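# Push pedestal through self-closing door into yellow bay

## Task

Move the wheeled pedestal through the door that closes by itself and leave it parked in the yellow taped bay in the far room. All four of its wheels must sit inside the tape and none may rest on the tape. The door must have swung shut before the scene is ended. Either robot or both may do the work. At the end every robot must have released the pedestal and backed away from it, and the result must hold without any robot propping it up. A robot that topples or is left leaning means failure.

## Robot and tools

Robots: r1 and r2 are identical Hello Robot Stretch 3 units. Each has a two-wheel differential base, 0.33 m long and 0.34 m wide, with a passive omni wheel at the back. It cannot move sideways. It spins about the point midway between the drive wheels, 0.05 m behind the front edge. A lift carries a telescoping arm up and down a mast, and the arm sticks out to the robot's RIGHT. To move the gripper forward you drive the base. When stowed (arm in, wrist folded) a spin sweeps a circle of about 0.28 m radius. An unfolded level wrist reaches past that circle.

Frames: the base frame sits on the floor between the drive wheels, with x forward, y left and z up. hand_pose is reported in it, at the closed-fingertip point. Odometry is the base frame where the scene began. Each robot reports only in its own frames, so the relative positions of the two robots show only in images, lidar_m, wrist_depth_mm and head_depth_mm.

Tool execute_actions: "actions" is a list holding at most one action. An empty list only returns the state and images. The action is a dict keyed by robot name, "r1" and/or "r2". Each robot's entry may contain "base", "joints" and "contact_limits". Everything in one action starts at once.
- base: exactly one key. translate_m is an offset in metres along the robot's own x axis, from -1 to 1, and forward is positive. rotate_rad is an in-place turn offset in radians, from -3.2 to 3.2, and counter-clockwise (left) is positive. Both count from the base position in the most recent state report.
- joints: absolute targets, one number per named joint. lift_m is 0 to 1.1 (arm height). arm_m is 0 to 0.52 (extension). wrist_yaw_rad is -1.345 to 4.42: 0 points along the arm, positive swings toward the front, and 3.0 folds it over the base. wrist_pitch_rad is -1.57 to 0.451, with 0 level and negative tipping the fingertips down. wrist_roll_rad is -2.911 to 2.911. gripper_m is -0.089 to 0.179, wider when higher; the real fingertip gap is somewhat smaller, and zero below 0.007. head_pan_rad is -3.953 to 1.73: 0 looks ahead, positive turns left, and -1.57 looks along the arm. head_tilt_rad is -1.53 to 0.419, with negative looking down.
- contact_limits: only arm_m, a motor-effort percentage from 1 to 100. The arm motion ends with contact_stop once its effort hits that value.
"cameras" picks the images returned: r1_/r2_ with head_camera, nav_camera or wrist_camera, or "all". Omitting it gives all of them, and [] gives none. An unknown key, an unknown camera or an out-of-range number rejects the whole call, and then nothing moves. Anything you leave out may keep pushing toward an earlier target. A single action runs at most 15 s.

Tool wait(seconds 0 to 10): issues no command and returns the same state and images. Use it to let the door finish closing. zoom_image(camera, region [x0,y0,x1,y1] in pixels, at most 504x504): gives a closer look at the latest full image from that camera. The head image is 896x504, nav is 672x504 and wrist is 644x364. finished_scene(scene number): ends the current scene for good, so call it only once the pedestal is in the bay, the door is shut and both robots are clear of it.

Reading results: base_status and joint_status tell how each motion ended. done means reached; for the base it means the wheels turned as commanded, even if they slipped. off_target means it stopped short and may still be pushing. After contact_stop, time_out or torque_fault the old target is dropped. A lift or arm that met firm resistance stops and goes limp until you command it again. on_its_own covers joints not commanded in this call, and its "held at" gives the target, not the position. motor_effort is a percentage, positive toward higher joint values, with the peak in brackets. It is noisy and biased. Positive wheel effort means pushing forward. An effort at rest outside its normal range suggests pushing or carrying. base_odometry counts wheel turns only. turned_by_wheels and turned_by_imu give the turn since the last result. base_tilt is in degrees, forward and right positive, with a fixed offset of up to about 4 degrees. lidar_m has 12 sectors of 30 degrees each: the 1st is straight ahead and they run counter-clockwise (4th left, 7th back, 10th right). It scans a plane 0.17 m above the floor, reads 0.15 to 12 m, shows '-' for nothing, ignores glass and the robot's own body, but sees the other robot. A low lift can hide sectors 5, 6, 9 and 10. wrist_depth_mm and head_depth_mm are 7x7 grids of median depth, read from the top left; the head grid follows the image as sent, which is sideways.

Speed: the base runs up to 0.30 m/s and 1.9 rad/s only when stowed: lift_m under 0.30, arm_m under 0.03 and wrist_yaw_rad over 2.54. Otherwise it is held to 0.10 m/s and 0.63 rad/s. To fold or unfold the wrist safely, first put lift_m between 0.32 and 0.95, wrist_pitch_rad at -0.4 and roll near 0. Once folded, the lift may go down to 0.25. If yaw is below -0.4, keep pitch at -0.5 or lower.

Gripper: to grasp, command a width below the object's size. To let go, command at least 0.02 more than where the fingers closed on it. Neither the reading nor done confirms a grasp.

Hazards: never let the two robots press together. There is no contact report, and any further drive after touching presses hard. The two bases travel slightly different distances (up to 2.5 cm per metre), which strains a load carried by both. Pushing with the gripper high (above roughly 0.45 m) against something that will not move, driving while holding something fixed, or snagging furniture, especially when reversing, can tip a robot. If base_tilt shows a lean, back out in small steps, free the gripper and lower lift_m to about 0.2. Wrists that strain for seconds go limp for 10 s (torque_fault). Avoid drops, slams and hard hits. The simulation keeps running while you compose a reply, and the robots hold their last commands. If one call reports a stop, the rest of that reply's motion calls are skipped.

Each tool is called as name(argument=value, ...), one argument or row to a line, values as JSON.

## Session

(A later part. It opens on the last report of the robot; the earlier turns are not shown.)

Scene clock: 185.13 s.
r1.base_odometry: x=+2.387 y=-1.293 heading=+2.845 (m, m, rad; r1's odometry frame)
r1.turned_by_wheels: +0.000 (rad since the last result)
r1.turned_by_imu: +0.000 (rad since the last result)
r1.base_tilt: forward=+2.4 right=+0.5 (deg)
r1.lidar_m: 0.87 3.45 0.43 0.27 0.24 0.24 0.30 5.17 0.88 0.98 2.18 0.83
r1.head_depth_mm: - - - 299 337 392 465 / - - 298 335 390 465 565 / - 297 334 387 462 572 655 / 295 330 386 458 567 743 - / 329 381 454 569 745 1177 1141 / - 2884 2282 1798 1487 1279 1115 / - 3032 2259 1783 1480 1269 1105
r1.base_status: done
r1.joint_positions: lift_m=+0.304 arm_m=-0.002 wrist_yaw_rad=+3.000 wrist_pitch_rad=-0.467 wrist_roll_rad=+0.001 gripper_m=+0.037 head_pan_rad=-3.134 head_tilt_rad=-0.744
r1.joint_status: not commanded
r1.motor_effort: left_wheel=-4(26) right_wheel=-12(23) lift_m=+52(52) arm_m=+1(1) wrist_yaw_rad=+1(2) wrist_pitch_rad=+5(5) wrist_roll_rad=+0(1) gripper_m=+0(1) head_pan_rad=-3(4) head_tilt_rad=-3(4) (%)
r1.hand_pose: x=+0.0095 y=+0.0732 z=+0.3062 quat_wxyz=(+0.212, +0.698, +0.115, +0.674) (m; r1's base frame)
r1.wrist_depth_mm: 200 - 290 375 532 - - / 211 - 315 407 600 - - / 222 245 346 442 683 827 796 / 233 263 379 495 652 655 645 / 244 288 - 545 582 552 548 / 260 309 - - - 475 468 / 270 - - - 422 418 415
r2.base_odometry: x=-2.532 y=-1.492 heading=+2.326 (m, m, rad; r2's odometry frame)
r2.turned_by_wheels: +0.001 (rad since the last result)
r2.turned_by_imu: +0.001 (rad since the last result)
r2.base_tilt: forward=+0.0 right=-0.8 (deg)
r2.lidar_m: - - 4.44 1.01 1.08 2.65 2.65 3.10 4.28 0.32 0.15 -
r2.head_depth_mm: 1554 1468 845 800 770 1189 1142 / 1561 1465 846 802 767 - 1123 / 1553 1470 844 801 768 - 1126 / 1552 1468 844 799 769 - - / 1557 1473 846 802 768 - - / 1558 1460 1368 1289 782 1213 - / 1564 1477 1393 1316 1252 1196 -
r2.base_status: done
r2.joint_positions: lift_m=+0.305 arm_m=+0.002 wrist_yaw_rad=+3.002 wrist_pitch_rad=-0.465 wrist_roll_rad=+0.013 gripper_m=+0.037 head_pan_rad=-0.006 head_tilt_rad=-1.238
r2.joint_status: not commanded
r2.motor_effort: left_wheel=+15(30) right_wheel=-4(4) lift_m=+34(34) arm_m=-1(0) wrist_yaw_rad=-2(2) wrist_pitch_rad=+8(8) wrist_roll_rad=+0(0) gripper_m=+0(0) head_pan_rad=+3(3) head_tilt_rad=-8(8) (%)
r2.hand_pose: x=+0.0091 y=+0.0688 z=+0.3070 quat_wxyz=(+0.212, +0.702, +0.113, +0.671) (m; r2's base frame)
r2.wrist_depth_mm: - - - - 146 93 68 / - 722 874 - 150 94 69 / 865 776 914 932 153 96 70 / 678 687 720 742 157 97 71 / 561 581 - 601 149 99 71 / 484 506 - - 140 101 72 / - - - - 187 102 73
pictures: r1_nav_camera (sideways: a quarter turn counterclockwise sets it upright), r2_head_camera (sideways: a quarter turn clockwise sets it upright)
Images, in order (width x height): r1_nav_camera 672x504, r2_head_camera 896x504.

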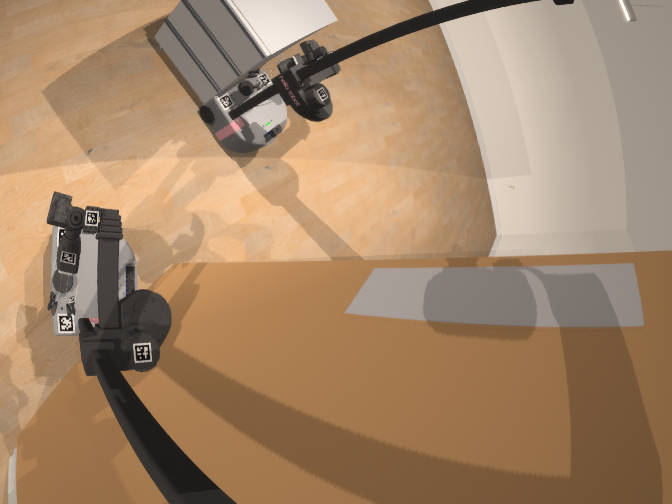

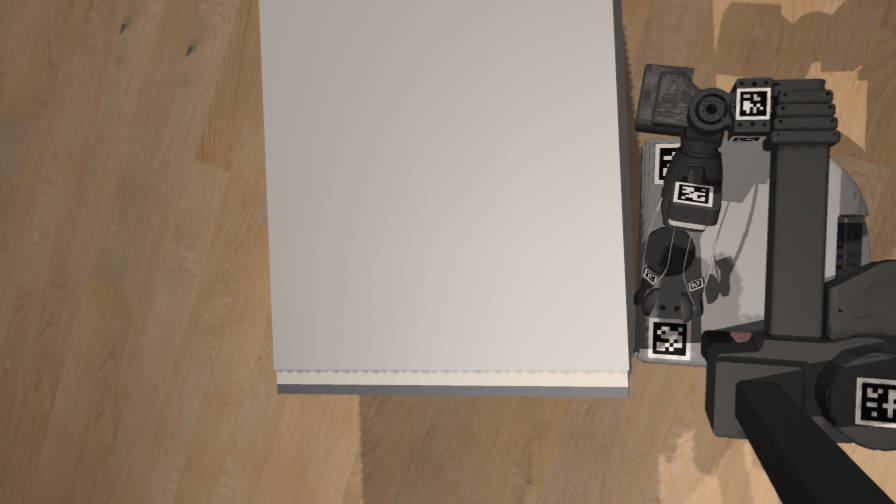

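execute_actions(
  actions=[
    {"r1":{"base":{"rotate_rad":-0.6},"joints":{"head_pan_rad":-2.2,"head_tilt_rad":-0.9}},"r2":{"base":{"translate_m":-0.27},"joints":{"lift_m":0.28}}},
  ],
  cameras=["r1_nav_camera","r1_head_camera"],
)

execute_actions(
  actions=[
    {"r2":{"base":{"rotate_rad":-1.53},"joints":{"head_pan_rad":0.8,"head_tilt_rad":-1.0}}},
  ],
  cameras=["r2_head_camera"],
)

Scene clock: 193.53 s.
r1.base_odometry: x=+2.387 y=-1.293 heading=+2.245 (m, m, rad; r1's odometry frame)
r1.turned_by_wheels: -0.599 (rad since the last result)
r1.turned_by_imu: -0.584 (rad since the last result)
r1.base_tilt: forward=+2.4 right=+0.5 (deg)
r1.lidar_m: 0.83 0.83 3.46 0.50 0.30 0.27 0.27 0.32 0.91 0.90 0.96 2.48
r1.head_depth_mm: 375 402 433 472 517 570 616 / 3100 2249 531 589 659 748 - / 3046 2360 1920 1580 912 1087 - / 3006 2324 1903 1610 1380 1245 - / 2962 2311 1523 1498 1381 1233 - / 2625 1295 1335 1466 1368 1210 1062 / 2863 2260 1757 1567 1363 1203 1078
r1.base_status: done
r1.joint_positions: lift_m=+0.304 arm_m=-0.002 wrist_yaw_rad=+3.000 wrist_pitch_rad=-0.467 wrist_roll_rad=+0.001 gripper_m=+0.037 head_pan_rad=-2.207 head_tilt_rad=-0.889
r1.joint_status: all done
r1.on_its_own: right_wheel is at rest, and its effort (-21) is outside its rest range (-18 to +18)
r1.motor_effort: left_wheel=+1(16) right_wheel=-21(28) lift_m=+52(52) arm_m=+1(1) wrist_yaw_rad=+0(1) wrist_pitch_rad=+5(5) wrist_roll_rad=+0(0) gripper_m=+1(1) head_pan_rad=+3(45) head_tilt_rad=-6(22) (%)
r1.hand_pose: x=+0.0095 y=+0.0732 z=+0.3062 quat_wxyz=(+0.212, +0.698, +0.115, +0.674) (m; r1's base frame)
r1.wrist_depth_mm: 274 - 592 - - - - / 285 - 679 - - - - / 289 345 697 864 859 810 801 / 292 361 685 700 673 670 654 / 296 384 - 574 586 548 545 / 298 385 - - - 479 472 / 289 - - - 424 417 412
r2.base_odometry: x=-2.347 y=-1.689 heading=+2.326 (m, m, rad; r2's odometry frame)
r2.turned_by_wheels: +0.000 (rad since the last result)
r2.turned_by_imu: -0.001 (rad since the last result)
r2.base_tilt: forward=+0.0 right=-0.9 (deg)
r2.lidar_m: 0.33 0.34 1.67 0.69 0.70 2.39 2.39 2.80 4.19 4.19 0.51 0.35
r2.head_depth_mm: 1563 892 844 1156 1254 1194 1138 / 1555 892 845 1128 1249 - 1130 / 1553 891 845 1112 1254 - 1126 / 1559 895 847 1090 1251 - - / 1557 892 846 1076 1251 - - / 1553 1455 1376 1320 1259 1204 - / 1561 1466 1390 1319 1249 1195 -
r2.base_status: done
r2.joint_positions: lift_m=+0.280 arm_m=+0.002 wrist_yaw_rad=+3.001 wrist_pitch_rad=-0.465 wrist_roll_rad=+0.013 gripper_m=+0.037 head_pan_rad=-0.006 head_tilt_rad=-1.238
r2.joint_status: all done
r2.motor_effort: left_wheel=+1(7) right_wheel=-3(12) lift_m=+20(29) arm_m=+0(1) wrist_yaw_rad=-1(2) wrist_pitch_rad=+8(8) wrist_roll_rad=+0(0) gripper_m=+0(0) head_pan_rad=+3(3) head_tilt_rad=-8(7) (%)
r2.hand_pose: x=+0.0092 y=+0.0688 z=+0.2826 quat_wxyz=(+0.212, +0.702, +0.113, +0.670) (m; r2's base frame)
r2.wrist_depth_mm: - - 934 - - - - / - - 930 912 - - - / 800 820 861 896 932 953 988 / 641 657 680 711 721 726 761 / 537 539 - 568 586 585 584 / 468 - - - 501 497 344 / - - - - 418 426 350
pictures: r1_head_camera (sideways: a quarter turn clockwise sets it upright), r1_nav_camera (sideways: a quarter turn counterclockwise sets it upright)
Images, in order (width x height): r1_head_camera 896x504, r1_nav_camera 672x504.

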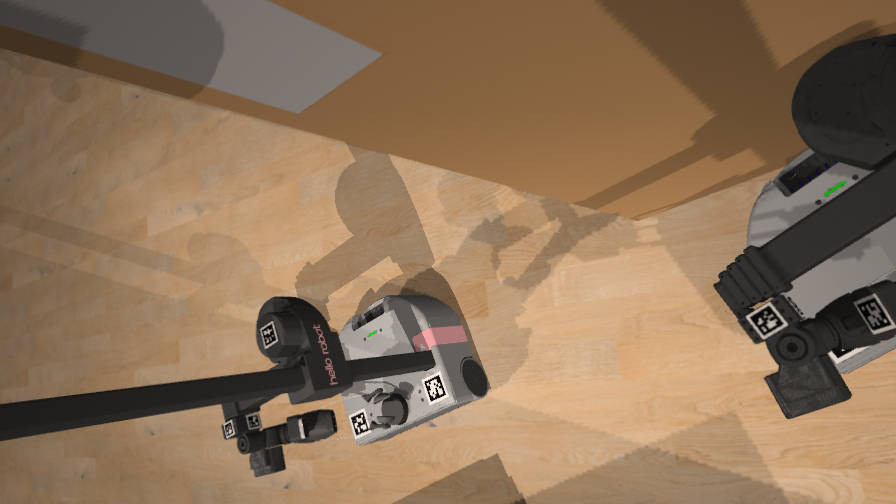

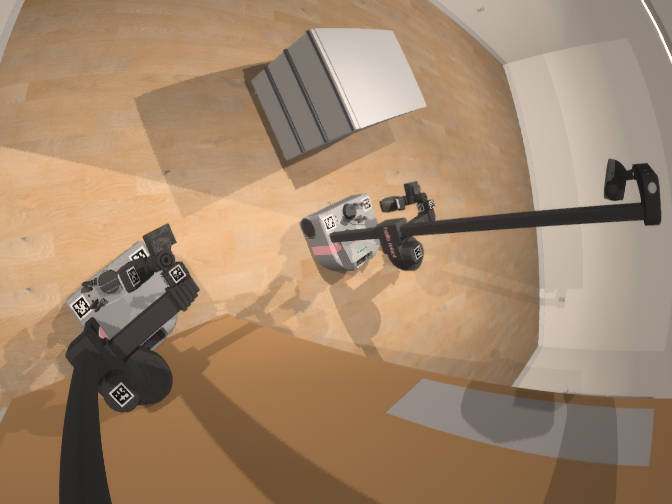

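Scene clock: 195.77 s.
r1.base_odometry: x=+2.387 y=-1.293 heading=+2.245 (m, m, rad; r1's odometry frame)
r1.turned_by_wheels: +0.000 (rad since the last result)
r1.turned_by_imu: +0.000 (rad since the last result)
r1.base_tilt: forward=+2.4 right=+0.5 (deg)
r1.lidar_m: 0.83 0.84 3.46 0.50 0.30 0.27 0.27 0.32 1.01 0.90 0.96 2.48
r1.head_depth_mm: 375 401 433 472 516 570 615 / 3083 2241 531 587 660 750 - / 3055 2349 1922 1581 911 1085 - / 3007 2342 1912 1609 1393 1247 - / 2937 2318 1834 1489 1381 1237 - / 2924 2304 1270 1387 1370 1208 1060 / 2864 2263 1072 1477 1364 1200 1080
r1.base_status: not commanded
r1.joint_positions: lift_m=+0.304 arm_m=-0.002 wrist_yaw_rad=+3.000 wrist_pitch_rad=-0.467 wrist_roll_rad=+0.001 gripper_m=+0.037 head_pan_rad=-2.207 head_tilt_rad=-0.889
r1.joint_status: not commanded
r1.on_its_own: right_wheel is at rest, and its effort (-21) is outside its rest range (-18 to +18)
r1.motor_effort: left_wheel=+1(1) right_wheel=-21(21) lift_m=+52(52) arm_m=+2(1) wrist_yaw_rad=+0(0) wrist_pitch_rad=+4(5) wrist_roll_rad=+1(0) gripper_m=+1(1) head_pan_rad=+3(3) head_tilt_rad=-6(6) (%)
r1.hand_pose: x=+0.0095 y=+0.0732 z=+0.3062 quat_wxyz=(+0.212, +0.698, +0.115, +0.674) (m; r1's base frame)
r1.wrist_depth_mm: 273 - 590 - - - - / 288 - 667 - - - - / 290 347 693 868 849 822 808 / 291 360 678 683 670 659 649 / 295 387 - 573 585 551 552 / 299 392 - - - 477 473 / 290 - - - 424 421 414
r2.base_odometry: x=-2.347 y=-1.689 heading=+0.796 (m, m, rad; r2's odometry frame)
r2.turned_by_wheels: -1.530 (rad since the last result)
r2.turned_by_imu: -1.564 (rad since the last result)
r2.base_tilt: forward=+0.1 right=-0.8 (deg)
r2.lidar_m: 4.21 0.49 0.35 0.33 0.34 1.67 0.69 1.91 2.39 2.40 2.86 4.20
r2.head_depth_mm: 2118 1827 1635 1464 1322 1222 1123 / 2127 1832 1638 1467 1324 1219 1122 / 2113 1839 1635 1462 1331 1213 1119 / 2106 1850 1623 934 1279 1221 1146 / 2103 1831 996 893 1007 1215 - / 2115 1832 998 896 844 1153 - / 2112 1845 992 893 810 910 -
r2.base_status: done
r2.joint_positions: lift_m=+0.280 arm_m=+0.002 wrist_yaw_rad=+3.001 wrist_pitch_rad=-0.465 wrist_roll_rad=+0.013 gripper_m=+0.037 head_pan_rad=+0.793 head_tilt_rad=-1.000
r2.joint_status: all done
r2.motor_effort: left_wheel=+2(10) right_wheel=-4(12) lift_m=+20(20) arm_m=+0(0) wrist_yaw_rad=-2(2) wrist_pitch_rad=+8(8) wrist_roll_rad=+1(0) gripper_m=+0(0) head_pan_rad=+4(46) head_tilt_rad=+0(26) (%)
r2.hand_pose: x=+0.0092 y=+0.0688 z=+0.2826 quat_wxyz=(+0.212, +0.702, +0.113, +0.670) (m; r2's base frame)
r2.wrist_depth_mm: - - 330 347 362 379 400 / - - 364 380 402 422 - / 839 831 405 420 450 472 941 / 640 651 446 472 505 534 748 / 535 548 - 526 558 598 605 / 470 - - - 501 498 507 / - - - - 421 425 433
pictures: r2_head_camera (sideways: a quarter turn clockwise sets it upright)
Images, in order (width x height): r2_head_camera 896x504.

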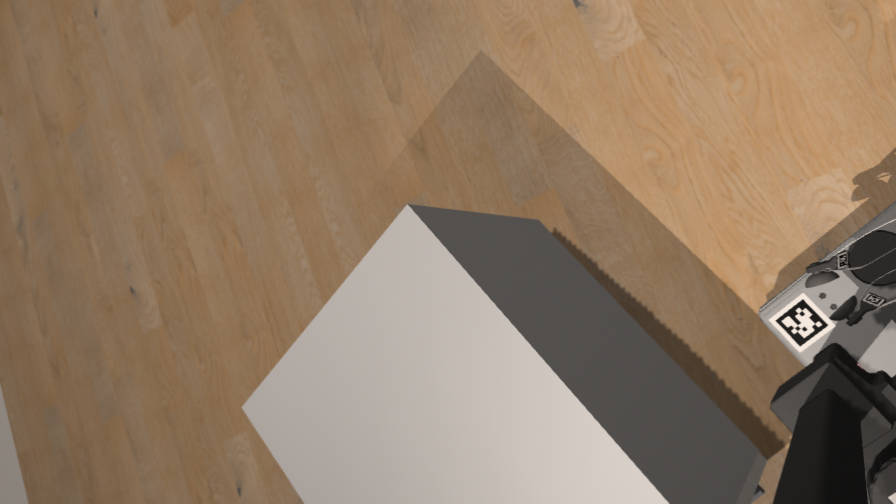

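execute_actions(
  actions=[
    {"r2":{"base":{"translate_m":0.77},"joints":{"head_pan_rad":1.3,"head_tilt_rad":-1.0}}},
  ],
  cameras=[],
)

execute_actions(
  actions=[
    {"r2":{"base":{"rotate_rad":1.54},"joints":{"head_pan_rad":0.9,"head_tilt_rad":-1.0}}},
  ],
  cameras=["r2_head_camera","r2_nav_camera"],
)

Scene clock: 206.17 s.
r1.base_odometry: x=+2.387 y=-1.293 heading=+2.245 (m, m, rad; r1's odometry frame)
r1.turned_by_wheels: +0.000 (rad since the last result)
r1.turned_by_imu: +0.001 (rad since the last result)
r1.base_tilt: forward=+2.3 right=+0.5 (deg)
r1.lidar_m: 0.83 0.83 3.45 0.50 0.30 0.27 0.27 0.32 1.79 0.90 0.96 2.48
r1.head_depth_mm: 375 401 433 471 517 571 616 / 3081 2231 532 588 659 748 - / 3067 2372 1935 1579 910 1089 - / 3022 2339 1898 1607 1387 1242 - / 2968 2317 1886 1596 1380 1237 - / 2910 2299 1856 1583 1364 1210 1063 / 2872 1912 1784 1576 1370 1205 1078
r1.base_status: not commanded
r1.joint_positions: lift_m=+0.304 arm_m=-0.002 wrist_yaw_rad=+3.000 wrist_pitch_rad=-0.467 wrist_roll_rad=+0.001 gripper_m=+0.037 head_pan_rad=-2.207 head_tilt_rad=-0.889
r1.joint_status: not commanded
r1.on_its_own: right_wheel is at rest, and its effort (-21) is outside its rest range (-18 to +18)
r1.motor_effort: left_wheel=+1(1) right_wheel=-21(21) lift_m=+52(52) arm_m=+1(1) wrist_yaw_rad=+0(0) wrist_pitch_rad=+5(5) wrist_roll_rad=+0(1) gripper_m=+1(1) head_pan_rad=+4(3) head_tilt_rad=-6(7) (%)
r1.hand_pose: x=+0.0095 y=+0.0732 z=+0.3062 quat_wxyz=(+0.212, +0.698, +0.115, +0.674) (m; r1's base frame)
r1.wrist_depth_mm: 273 - 593 - - - - / 287 - 666 - - - - / 290 348 686 873 848 819 794 / 293 358 672 689 673 656 643 / 295 386 - 577 576 555 542 / 297 388 - - - 476 468 / 291 - - - 420 421 414
r2.base_odometry: x=-1.809 y=-1.139 heading=+0.796 (m, m, rad; r2's odometry frame)
r2.turned_by_wheels: +0.000 (rad since the last result)
r2.turned_by_imu: +0.005 (rad since the last result)
r2.base_tilt: forward=+0.0 right=-0.9 (deg)
r2.lidar_m: 3.46 2.39 2.12 2.13 0.51 0.50 1.46 2.79 2.63 2.64 3.14 3.45
r2.head_depth_mm: 2029 1835 1630 1469 1340 1216 1123 / 2041 1838 1628 1471 1326 1218 1123 / 2034 1839 1622 1462 1334 1214 1123 / 2047 1845 1631 1466 1329 1214 - / 2062 1846 1624 1461 1321 1231 - / 2059 1843 1621 1460 1327 1238 - / 2099 1831 1617 1468 1350 - -
r2.base_status: done
r2.joint_positions: lift_m=+0.280 arm_m=+0.002 wrist_yaw_rad=+3.001 wrist_pitch_rad=-0.465 wrist_roll_rad=+0.013 gripper_m=+0.037 head_pan_rad=+1.293 head_tilt_rad=-1.000
r2.joint_status: all done
r2.motor_effort: left_wheel=+2(9) right_wheel=-4(8) lift_m=+20(20) arm_m=-1(1) wrist_yaw_rad=-2(2) wrist_pitch_rad=+8(8) wrist_roll_rad=+0(0) gripper_m=+0(0) head_pan_rad=+4(35) head_tilt_rad=+0(0) (%)
r2.hand_pose: x=+0.0092 y=+0.0688 z=+0.2826 quat_wxyz=(+0.212, +0.702, +0.113, +0.670) (m; r2's base frame)
r2.wrist_depth_mm: 519 - - - - - - / 507 710 - - - - - / 503 699 877 897 916 949 - / 503 658 679 694 720 714 756 / 510 545 - 563 588 588 596 / 471 - - - 499 492 501 / - - - - 419 420 431
pictures: none
No camera images: the call's "cameras" was empty. Leave "cameras" out to get every camera's image.

Scene clock: 208.57 s.
r1.base_odometry: x=+2.387 y=-1.293 heading=+2.245 (m, m, rad; r1's odometry frame)
r1.turned_by_wheels: +0.000 (rad since the last result)
r1.turned_by_imu: +0.000 (rad since the last result)
r1.base_tilt: forward=+2.4 right=+0.5 (deg)
r1.lidar_m: 0.83 0.83 3.47 0.50 0.30 0.27 0.27 0.32 1.66 0.90 0.95 2.48
r1.head_depth_mm: 375 401 434 472 516 570 616 / 3097 2243 531 588 659 750 - / 3056 2365 1925 1583 910 1090 - / 3011 2336 1896 1616 1399 1244 - / 2991 2289 1889 1601 1382 1237 - / 2912 2278 1863 1592 1362 1208 1060 / 2886 1869 1833 1569 1364 1206 1080
r1.base_status: not commanded
r1.joint_positions: lift_m=+0.304 arm_m=-0.002 wrist_yaw_rad=+3.000 wrist_pitch_rad=-0.467 wrist_roll_rad=+0.001 gripper_m=+0.037 head_pan_rad=-2.207 head_tilt_rad=-0.889
r1.joint_status: not commanded
r1.on_its_own: right_wheel is at rest, and its effort (-21) is outside its rest range (-18 to +18)
r1.motor_effort: left_wheel=+1(1) right_wheel=-21(21) lift_m=+52(52) arm_m=+1(1) wrist_yaw_rad=+0(1) wrist_pitch_rad=+5(4) wrist_roll_rad=+1(0) gripper_m=+1(0) head_pan_rad=+3(3) head_tilt_rad=-5(6) (%)
r1.hand_pose: x=+0.0095 y=+0.0732 z=+0.3062 quat_wxyz=(+0.212, +0.698, +0.115, +0.674) (m; r1's base frame)
r1.wrist_depth_mm: 275 - 598 - - - - / 286 - 672 - - - - / 290 346 676 870 851 822 810 / 294 360 679 685 681 654 651 / 295 382 - 578 582 555 548 / 299 388 - - - 482 469 / 290 - - - 420 424 410
r2.base_odometry: x=-1.809 y=-1.139 heading=+2.336 (m, m, rad; r2's odometry frame)
r2.turned_by_wheels: +1.540 (rad since the last result)
r2.turned_by_imu: +1.575 (rad since the last result)
r2.base_tilt: forward=+0.1 right=-0.8 (deg)
r2.lidar_m: 2.13 0.52 0.50 1.45 2.77 2.63 2.64 3.12 3.45 3.47 2.41 2.12
r2.head_depth_mm: 2092 1846 1050 1445 1330 1221 1118 / 2114 1146 1013 1283 1321 1214 1124 / 2105 1124 997 1015 1315 1219 1123 / 2124 1125 997 1078 1313 1219 1144 / 2104 1121 1047 1402 1327 1218 - / 2100 1133 1367 1465 1327 1220 - / 2105 1844 1622 1458 1332 1219 -
r2.base_status: done
r2.joint_positions: lift_m=+0.280 arm_m=+0.002 wrist_yaw_rad=+3.001 wrist_pitch_rad=-0.465 wrist_roll_rad=+0.013 gripper_m=+0.037 head_pan_rad=+0.907 head_tilt_rad=-1.000
r2.joint_status: all done
r2.motor_effort: left_wheel=-2(8) right_wheel=+3(15) lift_m=+20(20) arm_m=-1(1) wrist_yaw_rad=-2(2) wrist_pitch_rad=+8(8) wrist_roll_rad=+0(1) gripper_m=+0(0) head_pan_rad=-4(32) head_tilt_rad=+0(0) (%)
r2.hand_pose: x=+0.0092 y=+0.0688 z=+0.2826 quat_wxyz=(+0.212, +0.702, +0.113, +0.670) (m; r2's base frame)
r2.wrist_depth_mm: - - - - 803 497 418 / - - - - 833 511 469 / 814 819 879 882 835 521 531 / 633 661 682 693 700 586 618 / 532 540 - 559 584 580 612 / 465 - - - 499 498 495 / - - - - 416 426 434
pictures: r2_head_camera (sideways: a quarter turn clockwise sets it upright), r2_nav_camera (sideways: a quarter turn counterclockwise sets it upright)
Images, in order (width x height): r2_head_camera 896x504, r2_nav_camera 672x504.

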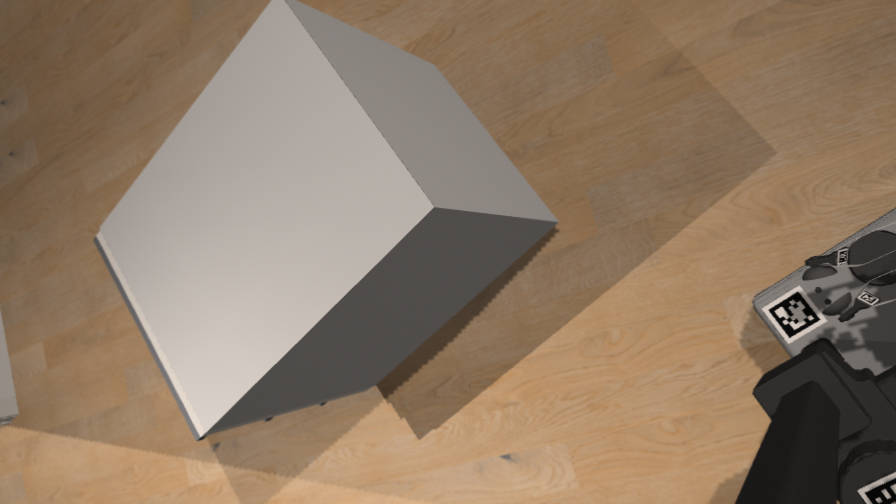

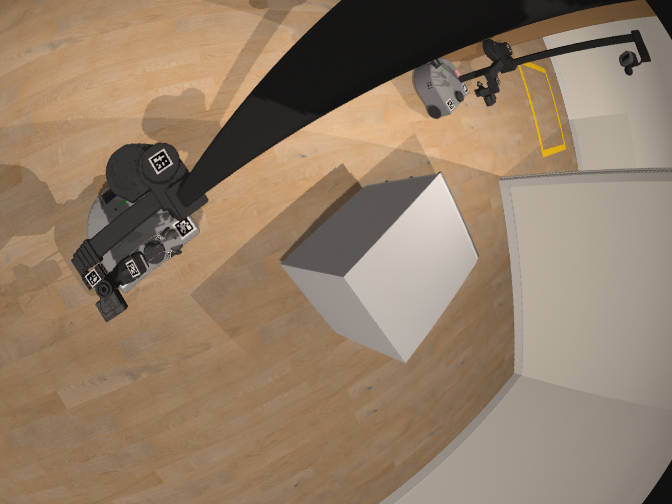

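execute_actions(
  actions=[
    {"r2":{"base":{"translate_m":0.54}},"r1":{"base":{"rotate_rad":-0.2},"joints":{"head_pan_rad":-1.6,"head_tilt_rad":-0.9}}},
  ],
  cameras=["r1_head_camera","r1_nav_camera"],
)

execute_actions(
  actions=[
    {"r2":{"base":{"rotate_rad":1.55},"joints":{"head_pan_rad":0.0,"head_tilt_rad":-0.9}}},
  ],
  cameras=["r2_head_camera","r2_nav_camera"],
)

Scene clock: 219.10 s.
r1.base_odometry: x=+2.387 y=-1.293 heading=+2.046 (m, m, rad; r1's odometry frame)
r1.turned_by_wheels: -0.200 (rad since the last result)
r1.turned_by_imu: -0.194 (rad since the last result)
r1.base_tilt: forward=+2.4 right=+0.5 (deg)
r1.lidar_m: 1.13 0.83 3.47 3.47 0.35 0.28 0.27 0.30 0.45 0.90 0.91 2.48
r1.head_depth_mm: 3151 2431 1952 1643 822 743 710 / 3069 2369 1940 1627 1410 1065 975 / 3053 2378 1913 1613 1406 1237 - / 2999 2357 1893 1604 1389 1239 - / 2971 2300 1888 1593 1379 1231 1089 / 2916 1594 1212 1453 1369 1210 1087 / 2677 1377 1162 1373 1364 1200 1079
r1.base_status: done
r1.joint_positions: lift_m=+0.304 arm_m=-0.002 wrist_yaw_rad=+3.000 wrist_pitch_rad=-0.467 wrist_roll_rad=+0.001 gripper_m=+0.037 head_pan_rad=-1.607 head_tilt_rad=-0.889
r1.joint_status: all done
r1.on_its_own: right_wheel is at rest, and its effort (-22) is outside its rest range (-18 to +18)
r1.motor_effort: left_wheel=-2(8) right_wheel=-22(26) lift_m=+52(52) arm_m=+1(1) wrist_yaw_rad=+0(1) wrist_pitch_rad=+5(5) wrist_roll_rad=+0(0) gripper_m=+1(1) head_pan_rad=+3(36) head_tilt_rad=-7(4) (%)
r1.hand_pose: x=+0.0095 y=+0.0732 z=+0.3062 quat_wxyz=(+0.212, +0.698, +0.115, +0.674) (m; r1's base frame)
r1.wrist_depth_mm: 335 - - - - - - / 342 - - - - - - / 340 428 888 853 829 818 800 / 333 441 710 691 675 661 640 / 328 463 - 563 583 552 548 / 324 450 - - - 477 474 / 315 - - - 421 415 412
r2.base_odometry: x=-2.183 y=-0.749 heading=+2.336 (m, m, rad; r2's odometry frame)
r2.turned_by_wheels: +0.000 (rad since the last result)
r2.turned_by_imu: +0.003 (rad since the last result)
r2.base_tilt: forward=+0.0 right=-0.9 (deg)
r2.lidar_m: 1.61 1.90 0.40 0.38 0.39 3.14 3.16 3.74 3.62 3.00 1.82 1.60
r2.head_depth_mm: 2107 1849 1629 1475 1328 1220 1126 / 2109 1837 1640 1459 1332 1222 1129 / 2091 1842 1635 1463 1326 1215 1121 / 2104 1838 1626 1462 1329 1214 1152 / 2098 1833 1632 933 1096 1221 - / 2063 1829 1620 895 914 1199 - / 2018 1830 993 892 833 1053 -
r2.base_status: done
r2.joint_positions: lift_m=+0.280 arm_m=+0.002 wrist_yaw_rad=+3.001 wrist_pitch_rad=-0.465 wrist_roll_rad=+0.013 gripper_m=+0.037 head_pan_rad=+0.907 head_tilt_rad=-1.000
r2.joint_status: not commanded
r2.motor_effort: left_wheel=-3(5) right_wheel=+3(11) lift_m=+20(20) arm_m=-1(1) wrist_yaw_rad=-2(2) wrist_pitch_rad=+8(8) wrist_roll_rad=+0(0) gripper_m=+0(0) head_pan_rad=-4(4) head_tilt_rad=+0(0) (%)
r2.hand_pose: x=+0.0092 y=+0.0688 z=+0.2826 quat_wxyz=(+0.212, +0.702, +0.113, +0.670) (m; r2's base frame)
r2.wrist_depth_mm: - - 374 391 413 - - / - - 414 429 456 - - / 814 837 459 481 518 979 969 / 638 660 509 536 640 736 746 / 535 542 - 566 594 584 607 / 469 - - - 485 493 509 / - - - - 419 427 430
pictures: r1_head_camera (sideways: a quarter turn clockwise sets it upright), r1_nav_camera (sideways: a quarter turn counterclockwise sets it upright)
Images, in order (width x height): r1_head_camera 896x504, r1_nav_camera 672x504.

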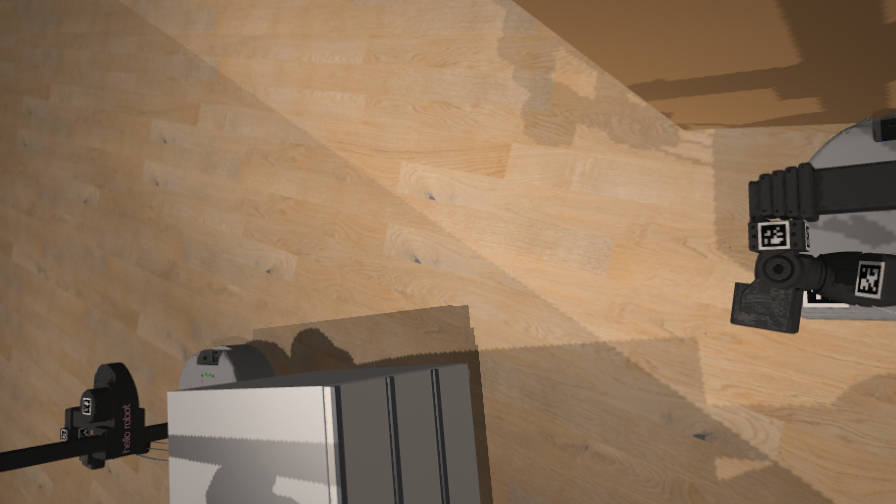

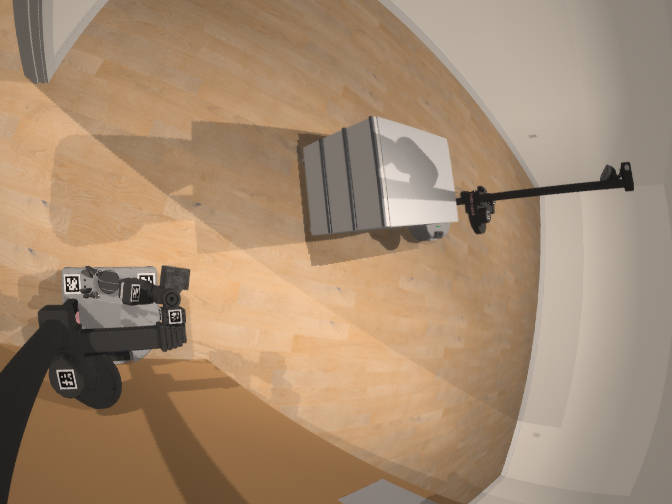

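Scene clock: 221.33 s.
r1.base_odometry: x=+2.387 y=-1.293 heading=+2.046 (m, m, rad; r1's odometry frame)
r1.turned_by_wheels: +0.000 (rad since the last result)
r1.turned_by_imu: +0.000 (rad since the last result)
r1.base_tilt: forward=+2.4 right=+0.5 (deg)
r1.lidar_m: 1.13 0.83 3.46 3.47 0.35 0.28 0.27 0.30 0.45 0.90 0.91 2.49
r1.head_depth_mm: 3164 2422 1955 1639 821 743 709 / 3124 2387 1927 1622 1408 1066 978 / 3051 2354 1924 1619 1394 1234 - / 3008 2347 1902 1610 1390 1236 - / 2949 2318 1894 1595 1385 1235 1085 / 2625 1856 1215 1447 1370 1210 1085 / 2865 1377 1158 1370 1360 1204 1080
r1.base_status: not commanded
r1.joint_positions: lift_m=+0.304 arm_m=-0.002 wrist_yaw_rad=+3.000 wrist_pitch_rad=-0.467 wrist_roll_rad=+0.001 gripper_m=+0.037 head_pan_rad=-1.607 head_tilt_rad=-0.889
r1.joint_status: not commanded
r1.on_its_own: right_wheel is at rest, and its effort (-22) is outside its rest range (-18 to +18)
r1.motor_effort: left_wheel=-2(2) right_wheel=-22(22) lift_m=+52(52) arm_m=+1(1) wrist_yaw_rad=+2(1) wrist_pitch_rad=+5(5) wrist_roll_rad=+1(0) gripper_m=+0(0) head_pan_rad=+4(3) head_tilt_rad=-6(6) (%)
r1.hand_pose: x=+0.0095 y=+0.0732 z=+0.3062 quat_wxyz=(+0.212, +0.698, +0.115, +0.674) (m; r1's base frame)
r1.wrist_depth_mm: 335 - - - - - - / 340 - - - - - - / 336 427 892 847 838 827 796 / 331 441 710 695 658 663 642 / 328 462 - 569 578 558 544 / 326 449 - - - 477 465 / 313 - - - 424 415 415
r2.base_odometry: x=-2.183 y=-0.749 heading=-2.397 (m, m, rad; r2's odometry frame)
r2.turned_by_wheels: +1.550 (rad since the last result)
r2.turned_by_imu: +1.585 (rad since the last result)
r2.base_tilt: forward=+0.0 right=-0.8 (deg)
r2.lidar_m: 0.38 0.38 3.12 3.13 3.70 3.61 3.08 1.82 1.60 1.60 1.89 0.40
r2.head_depth_mm: 2002 2103 1791 1576 1390 1250 1130 / 2439 2104 1726 976 881 1208 1134 / 2532 2104 1101 959 875 1196 1129 / 2526 2098 1095 962 870 1199 1131 / 2501 2041 1095 959 866 1192 1134 / 1812 1920 1742 1013 879 1224 1136 / 1814 1935 1786 1560 1389 1240 1128
r2.base_status: done
r2.joint_positions: lift_m=+0.280 arm_m=+0.002 wrist_yaw_rad=+3.001 wrist_pitch_rad=-0.465 wrist_roll_rad=+0.013 gripper_m=+0.037 head_pan_rad=+0.007 head_tilt_rad=-0.902
r2.joint_status: all done
r2.motor_effort: left_wheel=-2(10) right_wheel=+3(14) lift_m=+20(20) arm_m=+0(1) wrist_yaw_rad=-2(2) wrist_pitch_rad=+8(8) wrist_roll_rad=+0(0) gripper_m=+0(0) head_pan_rad=-4(49) head_tilt_rad=+1(15) (%)
r2.hand_pose: x=+0.0092 y=+0.0688 z=+0.2826 quat_wxyz=(+0.212, +0.702, +0.113, +0.670) (m; r2's base frame)
r2.wrist_depth_mm: - - - - - - - / - - - - - - - / 803 830 862 894 913 979 984 / 662 652 687 695 705 729 743 / 530 547 - 565 587 588 390 / 460 - - - 500 495 396 / - - - - 415 429 405
pictures: r2_head_camera (sideways: a quarter turn clockwise sets it upright), r2_nav_camera (sideways: a quarter turn counterclockwise sets it upright)
Images, in order (width x height): r2_head_camera 896x504, r2_nav_camera 672x504.

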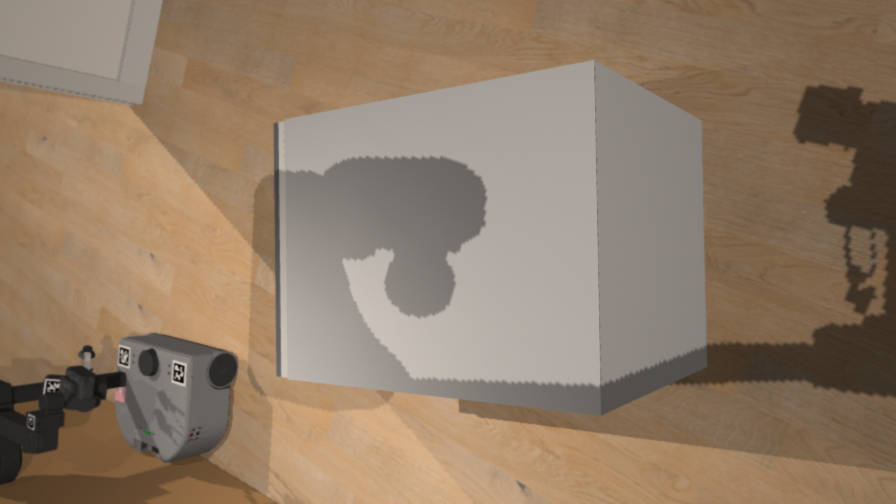

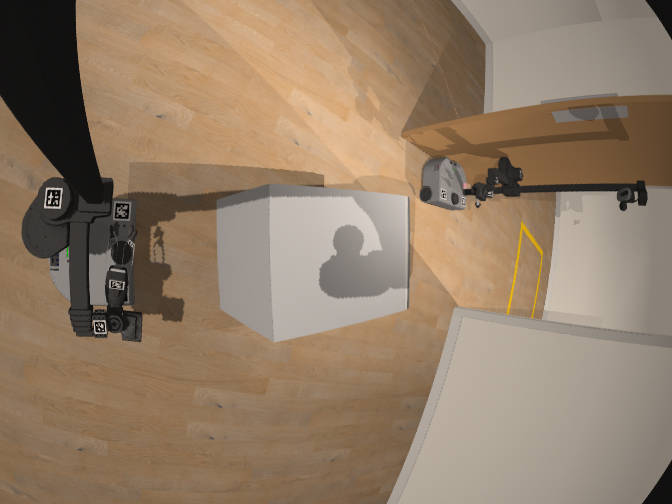

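execute_actions(
  actions=[
    {"r2":{"base":{"rotate_rad":-0.07}}},
  ],
  cameras=[],
)

execute_actions(
  actions=[
    {"r2":{"base":{"translate_m":0.27},"joints":{"lift_m":0.305}}},
  ],
  cameras=[],
)

execute_actions(
  actions=[
    {"r2":{"base":{"translate_m":0.5}}},
  ],
  cameras=["r2_head_camera","r1_head_camera","r2_nav_camera"],
)

Scene clock: 228.73 s.
r1.base_odometry: x=+2.387 y=-1.293 heading=+2.046 (m, m, rad; r1's odometry frame)
r1.turned_by_wheels: +0.000 (rad since the last result)
r1.turned_by_imu: +0.001 (rad since the last result)
r1.base_tilt: forward=+2.4 right=+0.5 (deg)
r1.lidar_m: 1.13 0.83 3.47 3.46 0.35 0.28 0.27 0.30 0.45 0.90 0.91 2.48
r1.head_depth_mm: 3140 2411 1955 1643 821 742 710 / 3091 2393 1940 1633 1409 1070 977 / 3055 2363 1925 1615 1398 1235 - / 3026 2338 1898 1613 1392 1231 - / 2974 2307 1889 1585 1377 1232 1086 / 2607 1846 1214 1450 1375 1212 1081 / 2873 1375 1163 1373 1359 1201 1079
r1.base_status: not commanded
r1.joint_positions: lift_m=+0.304 arm_m=-0.002 wrist_yaw_rad=+3.000 wrist_pitch_rad=-0.467 wrist_roll_rad=+0.001 gripper_m=+0.037 head_pan_rad=-1.607 head_tilt_rad=-0.889
r1.joint_status: not commanded
r1.on_its_own: right_wheel is at rest, and its effort (-21) is outside its rest range (-18 to +18)
r1.motor_effort: left_wheel=-2(2) right_wheel=-21(22) lift_m=+52(52) arm_m=+1(1) wrist_yaw_rad=+1(0) wrist_pitch_rad=+5(5) wrist_roll_rad=+0(1) gripper_m=+1(1) head_pan_rad=+3(3) head_tilt_rad=-7(6) (%)
r1.hand_pose: x=+0.0095 y=+0.0732 z=+0.3062 quat_wxyz=(+0.212, +0.698, +0.115, +0.674) (m; r1's base frame)
r1.wrist_depth_mm: 337 - - - - - - / 340 - - - - - - / 337 427 882 862 835 826 795 / 332 436 699 685 668 663 643 / 328 462 - 565 577 550 551 / 326 456 - - - 477 469 / 313 - - - 424 417 412
r2.base_odometry: x=-2.183 y=-0.749 heading=-2.467 (m, m, rad; r2's odometry frame)
r2.turned_by_wheels: -0.070 (rad since the last result)
r2.turned_by_imu: -0.071 (rad since the last result)
r2.base_tilt: forward=+0.0 right=-0.8 (deg)
r2.lidar_m: 0.38 0.38 3.13 3.14 3.57 3.63 3.47 1.90 1.61 1.60 1.82 0.41
r2.head_depth_mm: 2018 2107 1791 1576 1391 1246 1132 / 2063 2105 1806 1533 897 1233 1136 / 2537 2106 1102 958 878 1190 1129 / 2532 2105 1100 960 878 1193 1131 / 2526 2096 1097 958 863 1172 1128 / 2520 1948 1123 960 862 1208 1128 / 1686 1929 1786 1564 1385 1246 1132
r2.base_status: done
r2.joint_positions: lift_m=+0.280 arm_m=+0.002 wrist_yaw_rad=+3.001 wrist_pitch_rad=-0.465 wrist_roll_rad=+0.013 gripper_m=+0.037 head_pan_rad=+0.007 head_tilt_rad=-0.902
r2.joint_status: not commanded
r2.motor_effort: left_wheel=+2(6) right_wheel=-3(6) lift_m=+20(20) arm_m=+0(1) wrist_yaw_rad=-2(1) wrist_pitch_rad=+8(8) wrist_roll_rad=+0(0) gripper_m=+0(0) head_pan_rad=-4(4) head_tilt_rad=+0(1) (%)
r2.hand_pose: x=+0.0092 y=+0.0688 z=+0.2826 quat_wxyz=(+0.212, +0.702, +0.113, +0.670) (m; r2's base frame)
r2.wrist_depth_mm: - - - - - - - / - - - - - - - / 828 836 867 889 945 963 951 / 648 649 680 691 706 730 376 / 536 550 - 566 588 587 382 / 464 - - - 497 495 386 / - - - - 417 429 407
pictures: none
No camera images: the call's "cameras" was empty. Leave "cameras" out to get every camera's image.

Scene clock: 232.50 s.
r1.base_odometry: x=+2.387 y=-1.293 heading=+2.046 (m, m, rad; r1's odometry frame)
r1.turned_by_wheels: +0.000 (rad since the last result)
r1.turned_by_imu: +0.000 (rad since the last result)
r1.base_tilt: forward=+2.5 right=+0.5 (deg)
r1.lidar_m: 1.13 0.83 3.47 3.46 0.35 0.28 0.27 0.30 0.45 0.90 0.91 2.48
r1.head_depth_mm: 3146 2425 1952 1644 823 743 709 / 3075 2376 1933 1638 1404 1068 976 / 3065 2369 1919 1618 1400 1235 - / 3002 2335 1903 1609 1388 1235 - / 2950 2316 1882 1590 1382 1240 1088 / 2948 1558 1216 1447 1369 1210 1084 / 2761 1374 1160 1374 1360 1200 1083
r1.base_status: not commanded
r1.joint_positions: lift_m=+0.304 arm_m=-0.002 wrist_yaw_rad=+3.000 wrist_pitch_rad=-0.467 wrist_roll_rad=+0.001 gripper_m=+0.037 head_pan_rad=-1.607 head_tilt_rad=-0.889
r1.joint_status: not commanded
r1.on_its_own: right_wheel is at rest, and its effort (-22) is outside its rest range (-18 to +18)
r1.motor_effort: left_wheel=-2(2) right_wheel=-22(21) lift_m=+52(52) arm_m=+1(1) wrist_yaw_rad=+1(1) wrist_pitch_rad=+5(5) wrist_roll_rad=+1(0) gripper_m=+0(1) head_pan_rad=+3(4) head_tilt_rad=-4(6) (%)
r1.hand_pose: x=+0.0095 y=+0.0732 z=+0.3062 quat_wxyz=(+0.212, +0.698, +0.115, +0.674) (m; r1's base frame)
r1.wrist_depth_mm: 335 - - - - - - / 341 - - - - - - / 334 428 900 852 820 817 817 / 333 437 705 690 674 664 648 / 329 461 - 569 580 548 541 / 325 457 - - - 477 469 / 315 - - - 425 419 415
r2.base_odometry: x=-2.394 y=-0.918 heading=-2.467 (m, m, rad; r2's odometry frame)
r2.turned_by_wheels: +0.000 (rad since the last result)
r2.turned_by_imu: +0.002 (rad since the last result)
r2.base_tilt: forward=+0.0 right=-0.8 (deg)
r2.lidar_m: - - 0.15 3.08 3.49 3.87 3.58 1.97 1.67 1.66 0.18 0.15
r2.head_depth_mm: 1758 1990 1783 1576 1382 1247 1136 / 1837 1997 1795 1569 1366 775 713 / 2536 2116 1806 960 852 764 713 / 2531 2094 1796 958 847 765 712 / 2531 2105 1788 959 849 763 704 / 2517 2061 1763 960 849 761 702 / 1620 1743 1715 1534 893 775 703
r2.base_status: done
r2.joint_positions: lift_m=+0.305 arm_m=+0.002 wrist_yaw_rad=+3.001 wrist_pitch_rad=-0.465 wrist_roll_rad=+0.013 gripper_m=+0.037 head_pan_rad=+0.007 head_tilt_rad=-0.901
r2.joint_status: all done
r2.motor_effort: left_wheel=+2(9) right_wheel=-4(11) lift_m=+36(32) arm_m=-1(0) wrist_yaw_rad=-2(2) wrist_pitch_rad=+8(8) wrist_roll_rad=+0(0) gripper_m=+0(0) head_pan_rad=-3(3) head_tilt_rad=+0(1) (%)
r2.hand_pose: x=+0.0093 y=+0.0688 z=+0.3069 quat_wxyz=(+0.212, +0.702, +0.113, +0.670) (m; r2's base frame)
r2.wrist_depth_mm: - - - - 223 149 112 / - - - - 231 152 114 / 859 876 912 931 239 156 116 / 684 691 728 727 246 160 117 / 563 575 - 596 238 163 119 / 482 506 - - 226 166 122 / - - - - 300 169 124
pictures: none
No camera images: the call's "cameras" was empty. Leave "cameras" out to get every camera's image.

Scene clock: 238.47 s.
r1.base_odometry: x=+2.387 y=-1.293 heading=+2.046 (m, m, rad; r1's odometry frame)
r1.turned_by_wheels: +0.000 (rad since the last result)
r1.turned_by_imu: +0.001 (rad since the last result)
r1.base_tilt: forward=+2.4 right=+0.5 (deg)
r1.lidar_m: 1.13 0.83 3.45 3.45 0.35 0.28 0.27 0.30 0.45 0.86 0.47 0.58
r1.head_depth_mm: 3149 2428 1965 1648 823 741 710 / 3085 2384 1940 1628 1408 1067 977 / 3054 2338 1918 1618 1403 1232 - / 3028 2332 1903 1602 1392 1237 - / 2965 2296 1887 1594 1382 1240 1087 / 2918 2290 1824 1279 1299 1198 1086 / 2873 1213 1132 960 905 1187 1080
r1.base_status: not commanded
r1.joint_positions: lift_m=+0.304 arm_m=-0.002 wrist_yaw_rad=+3.000 wrist_pitch_rad=-0.467 wrist_roll_rad=+0.001 gripper_m=+0.037 head_pan_rad=-1.607 head_tilt_rad=-0.889
r1.joint_status: not commanded
r1.on_its_own: right_wheel is at rest, and its effort (-21) is outside its rest range (-18 to +18)
r1.motor_effort: left_wheel=-2(2) right_wheel=-21(22) lift_m=+52(52) arm_m=+1(1) wrist_yaw_rad=+0(0) wrist_pitch_rad=+5(5) wrist_roll_rad=+1(0) gripper_m=+1(1) head_pan_rad=+3(4) head_tilt_rad=-5(6) (%)
r1.hand_pose: x=+0.0095 y=+0.0732 z=+0.3062 quat_wxyz=(+0.212, +0.698, +0.115, +0.674) (m; r1's base frame)
r1.wrist_depth_mm: 334 - - - - - - / 339 - - - - - - / 334 427 894 857 844 819 805 / 331 437 694 689 675 666 649 / 330 455 - 568 577 560 547 / 325 454 - - - 479 473 / 315 - - - 421 416 415
r2.base_odometry: x=-2.784 y=-1.230 heading=-2.468 (m, m, rad; r2's odometry frame)
r2.turned_by_wheels: +0.000 (rad since the last result)
r2.turned_by_imu: +0.016 (rad since the last result)
r2.base_tilt: forward=+0.0 right=-0.8 (deg)
r2.lidar_m: - - 0.15 0.21 3.41 4.38 3.71 2.09 1.78 1.78 0.15 -
r2.head_depth_mm: 1294 1496 1710 1574 1393 1254 1132 / 2511 1649 1735 1574 885 777 705 / 2527 2118 1801 970 855 764 694 / 2547 2112 1803 968 852 765 695 / 2557 2086 1807 962 853 763 693 / 2562 2115 1804 963 852 761 695 / 2537 1987 1525 1465 1369 774 691
r2.base_status: done
r2.joint_positions: lift_m=+0.305 arm_m=+0.002 wrist_yaw_rad=+2.994 wrist_pitch_rad=-0.467 wrist_roll_rad=+0.013 gripper_m=+0.037 head_pan_rad=+0.005 head_tilt_rad=-0.898
r2.joint_status: not commanded
r2.on_its_own: right_wheel is at rest, and its effort (+25) is outside its rest range (-18 to +18)
r2.motor_effort: left_wheel=+0(71) right_wheel=+25(39) lift_m=+32(36) arm_m=+0(1) wrist_yaw_rad=+4(4) wrist_pitch_rad=+9(10) wrist_roll_rad=+0(0) gripper_m=+1(0) head_pan_rad=-3(4) head_tilt_rad=-2(2) (%)
r2.hand_pose: x=+0.0108 y=+0.0683 z=+0.3067 quat_wxyz=(+0.215, +0.702, +0.111, +0.670) (m; r2's base frame)
r2.wrist_depth_mm: - - - - 148 89 63 / - - - - 150 90 64 / 862 853 922 871 152 90 64 / 688 706 716 694 154 91 64 / 564 572 - 559 142 92 65 / 481 502 - - 131 92 65 / - - - - 178 93 65
pictures: r1_head_camera (sideways: a quarter turn clockwise sets it upright), r2_head_camera (sideways: a quarter turn clockwise sets it upright), r2_nav_camera (sideways: a quarter turn counterclockwise sets it upright)
Images, in order (width x height): r1_head_camera 896x504, r2_head_camera 896x504, r2_nav_camera 672x504.

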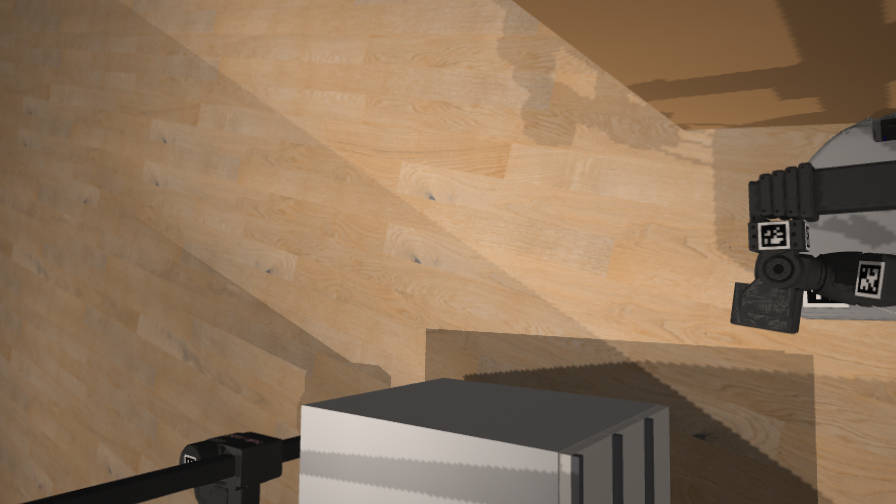

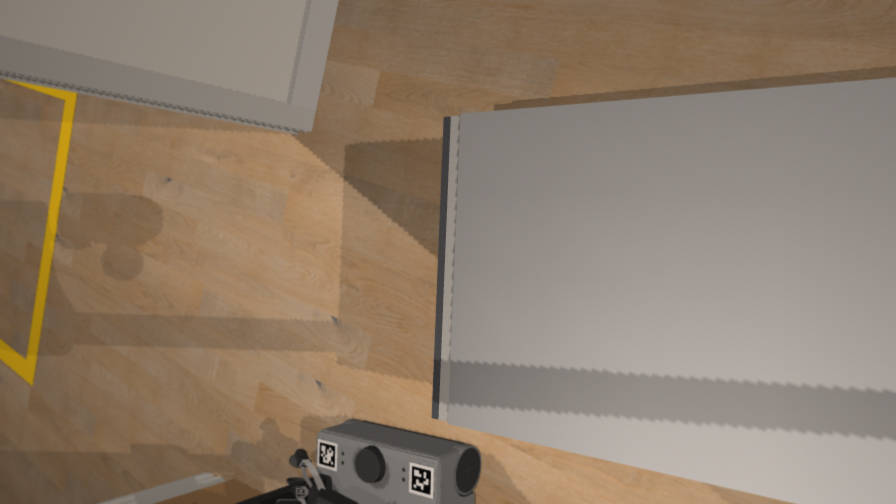

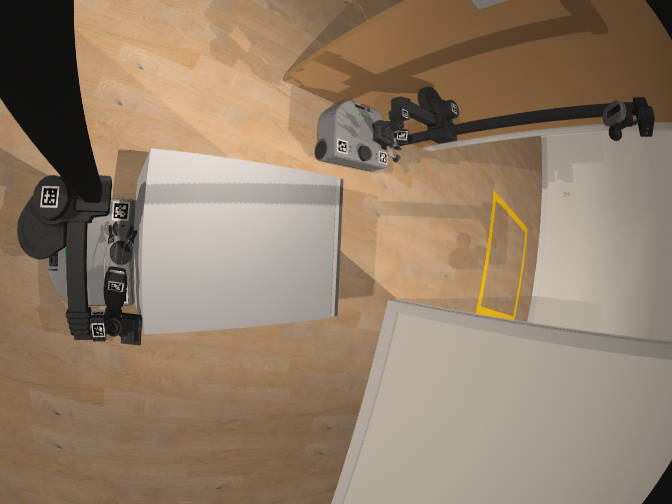

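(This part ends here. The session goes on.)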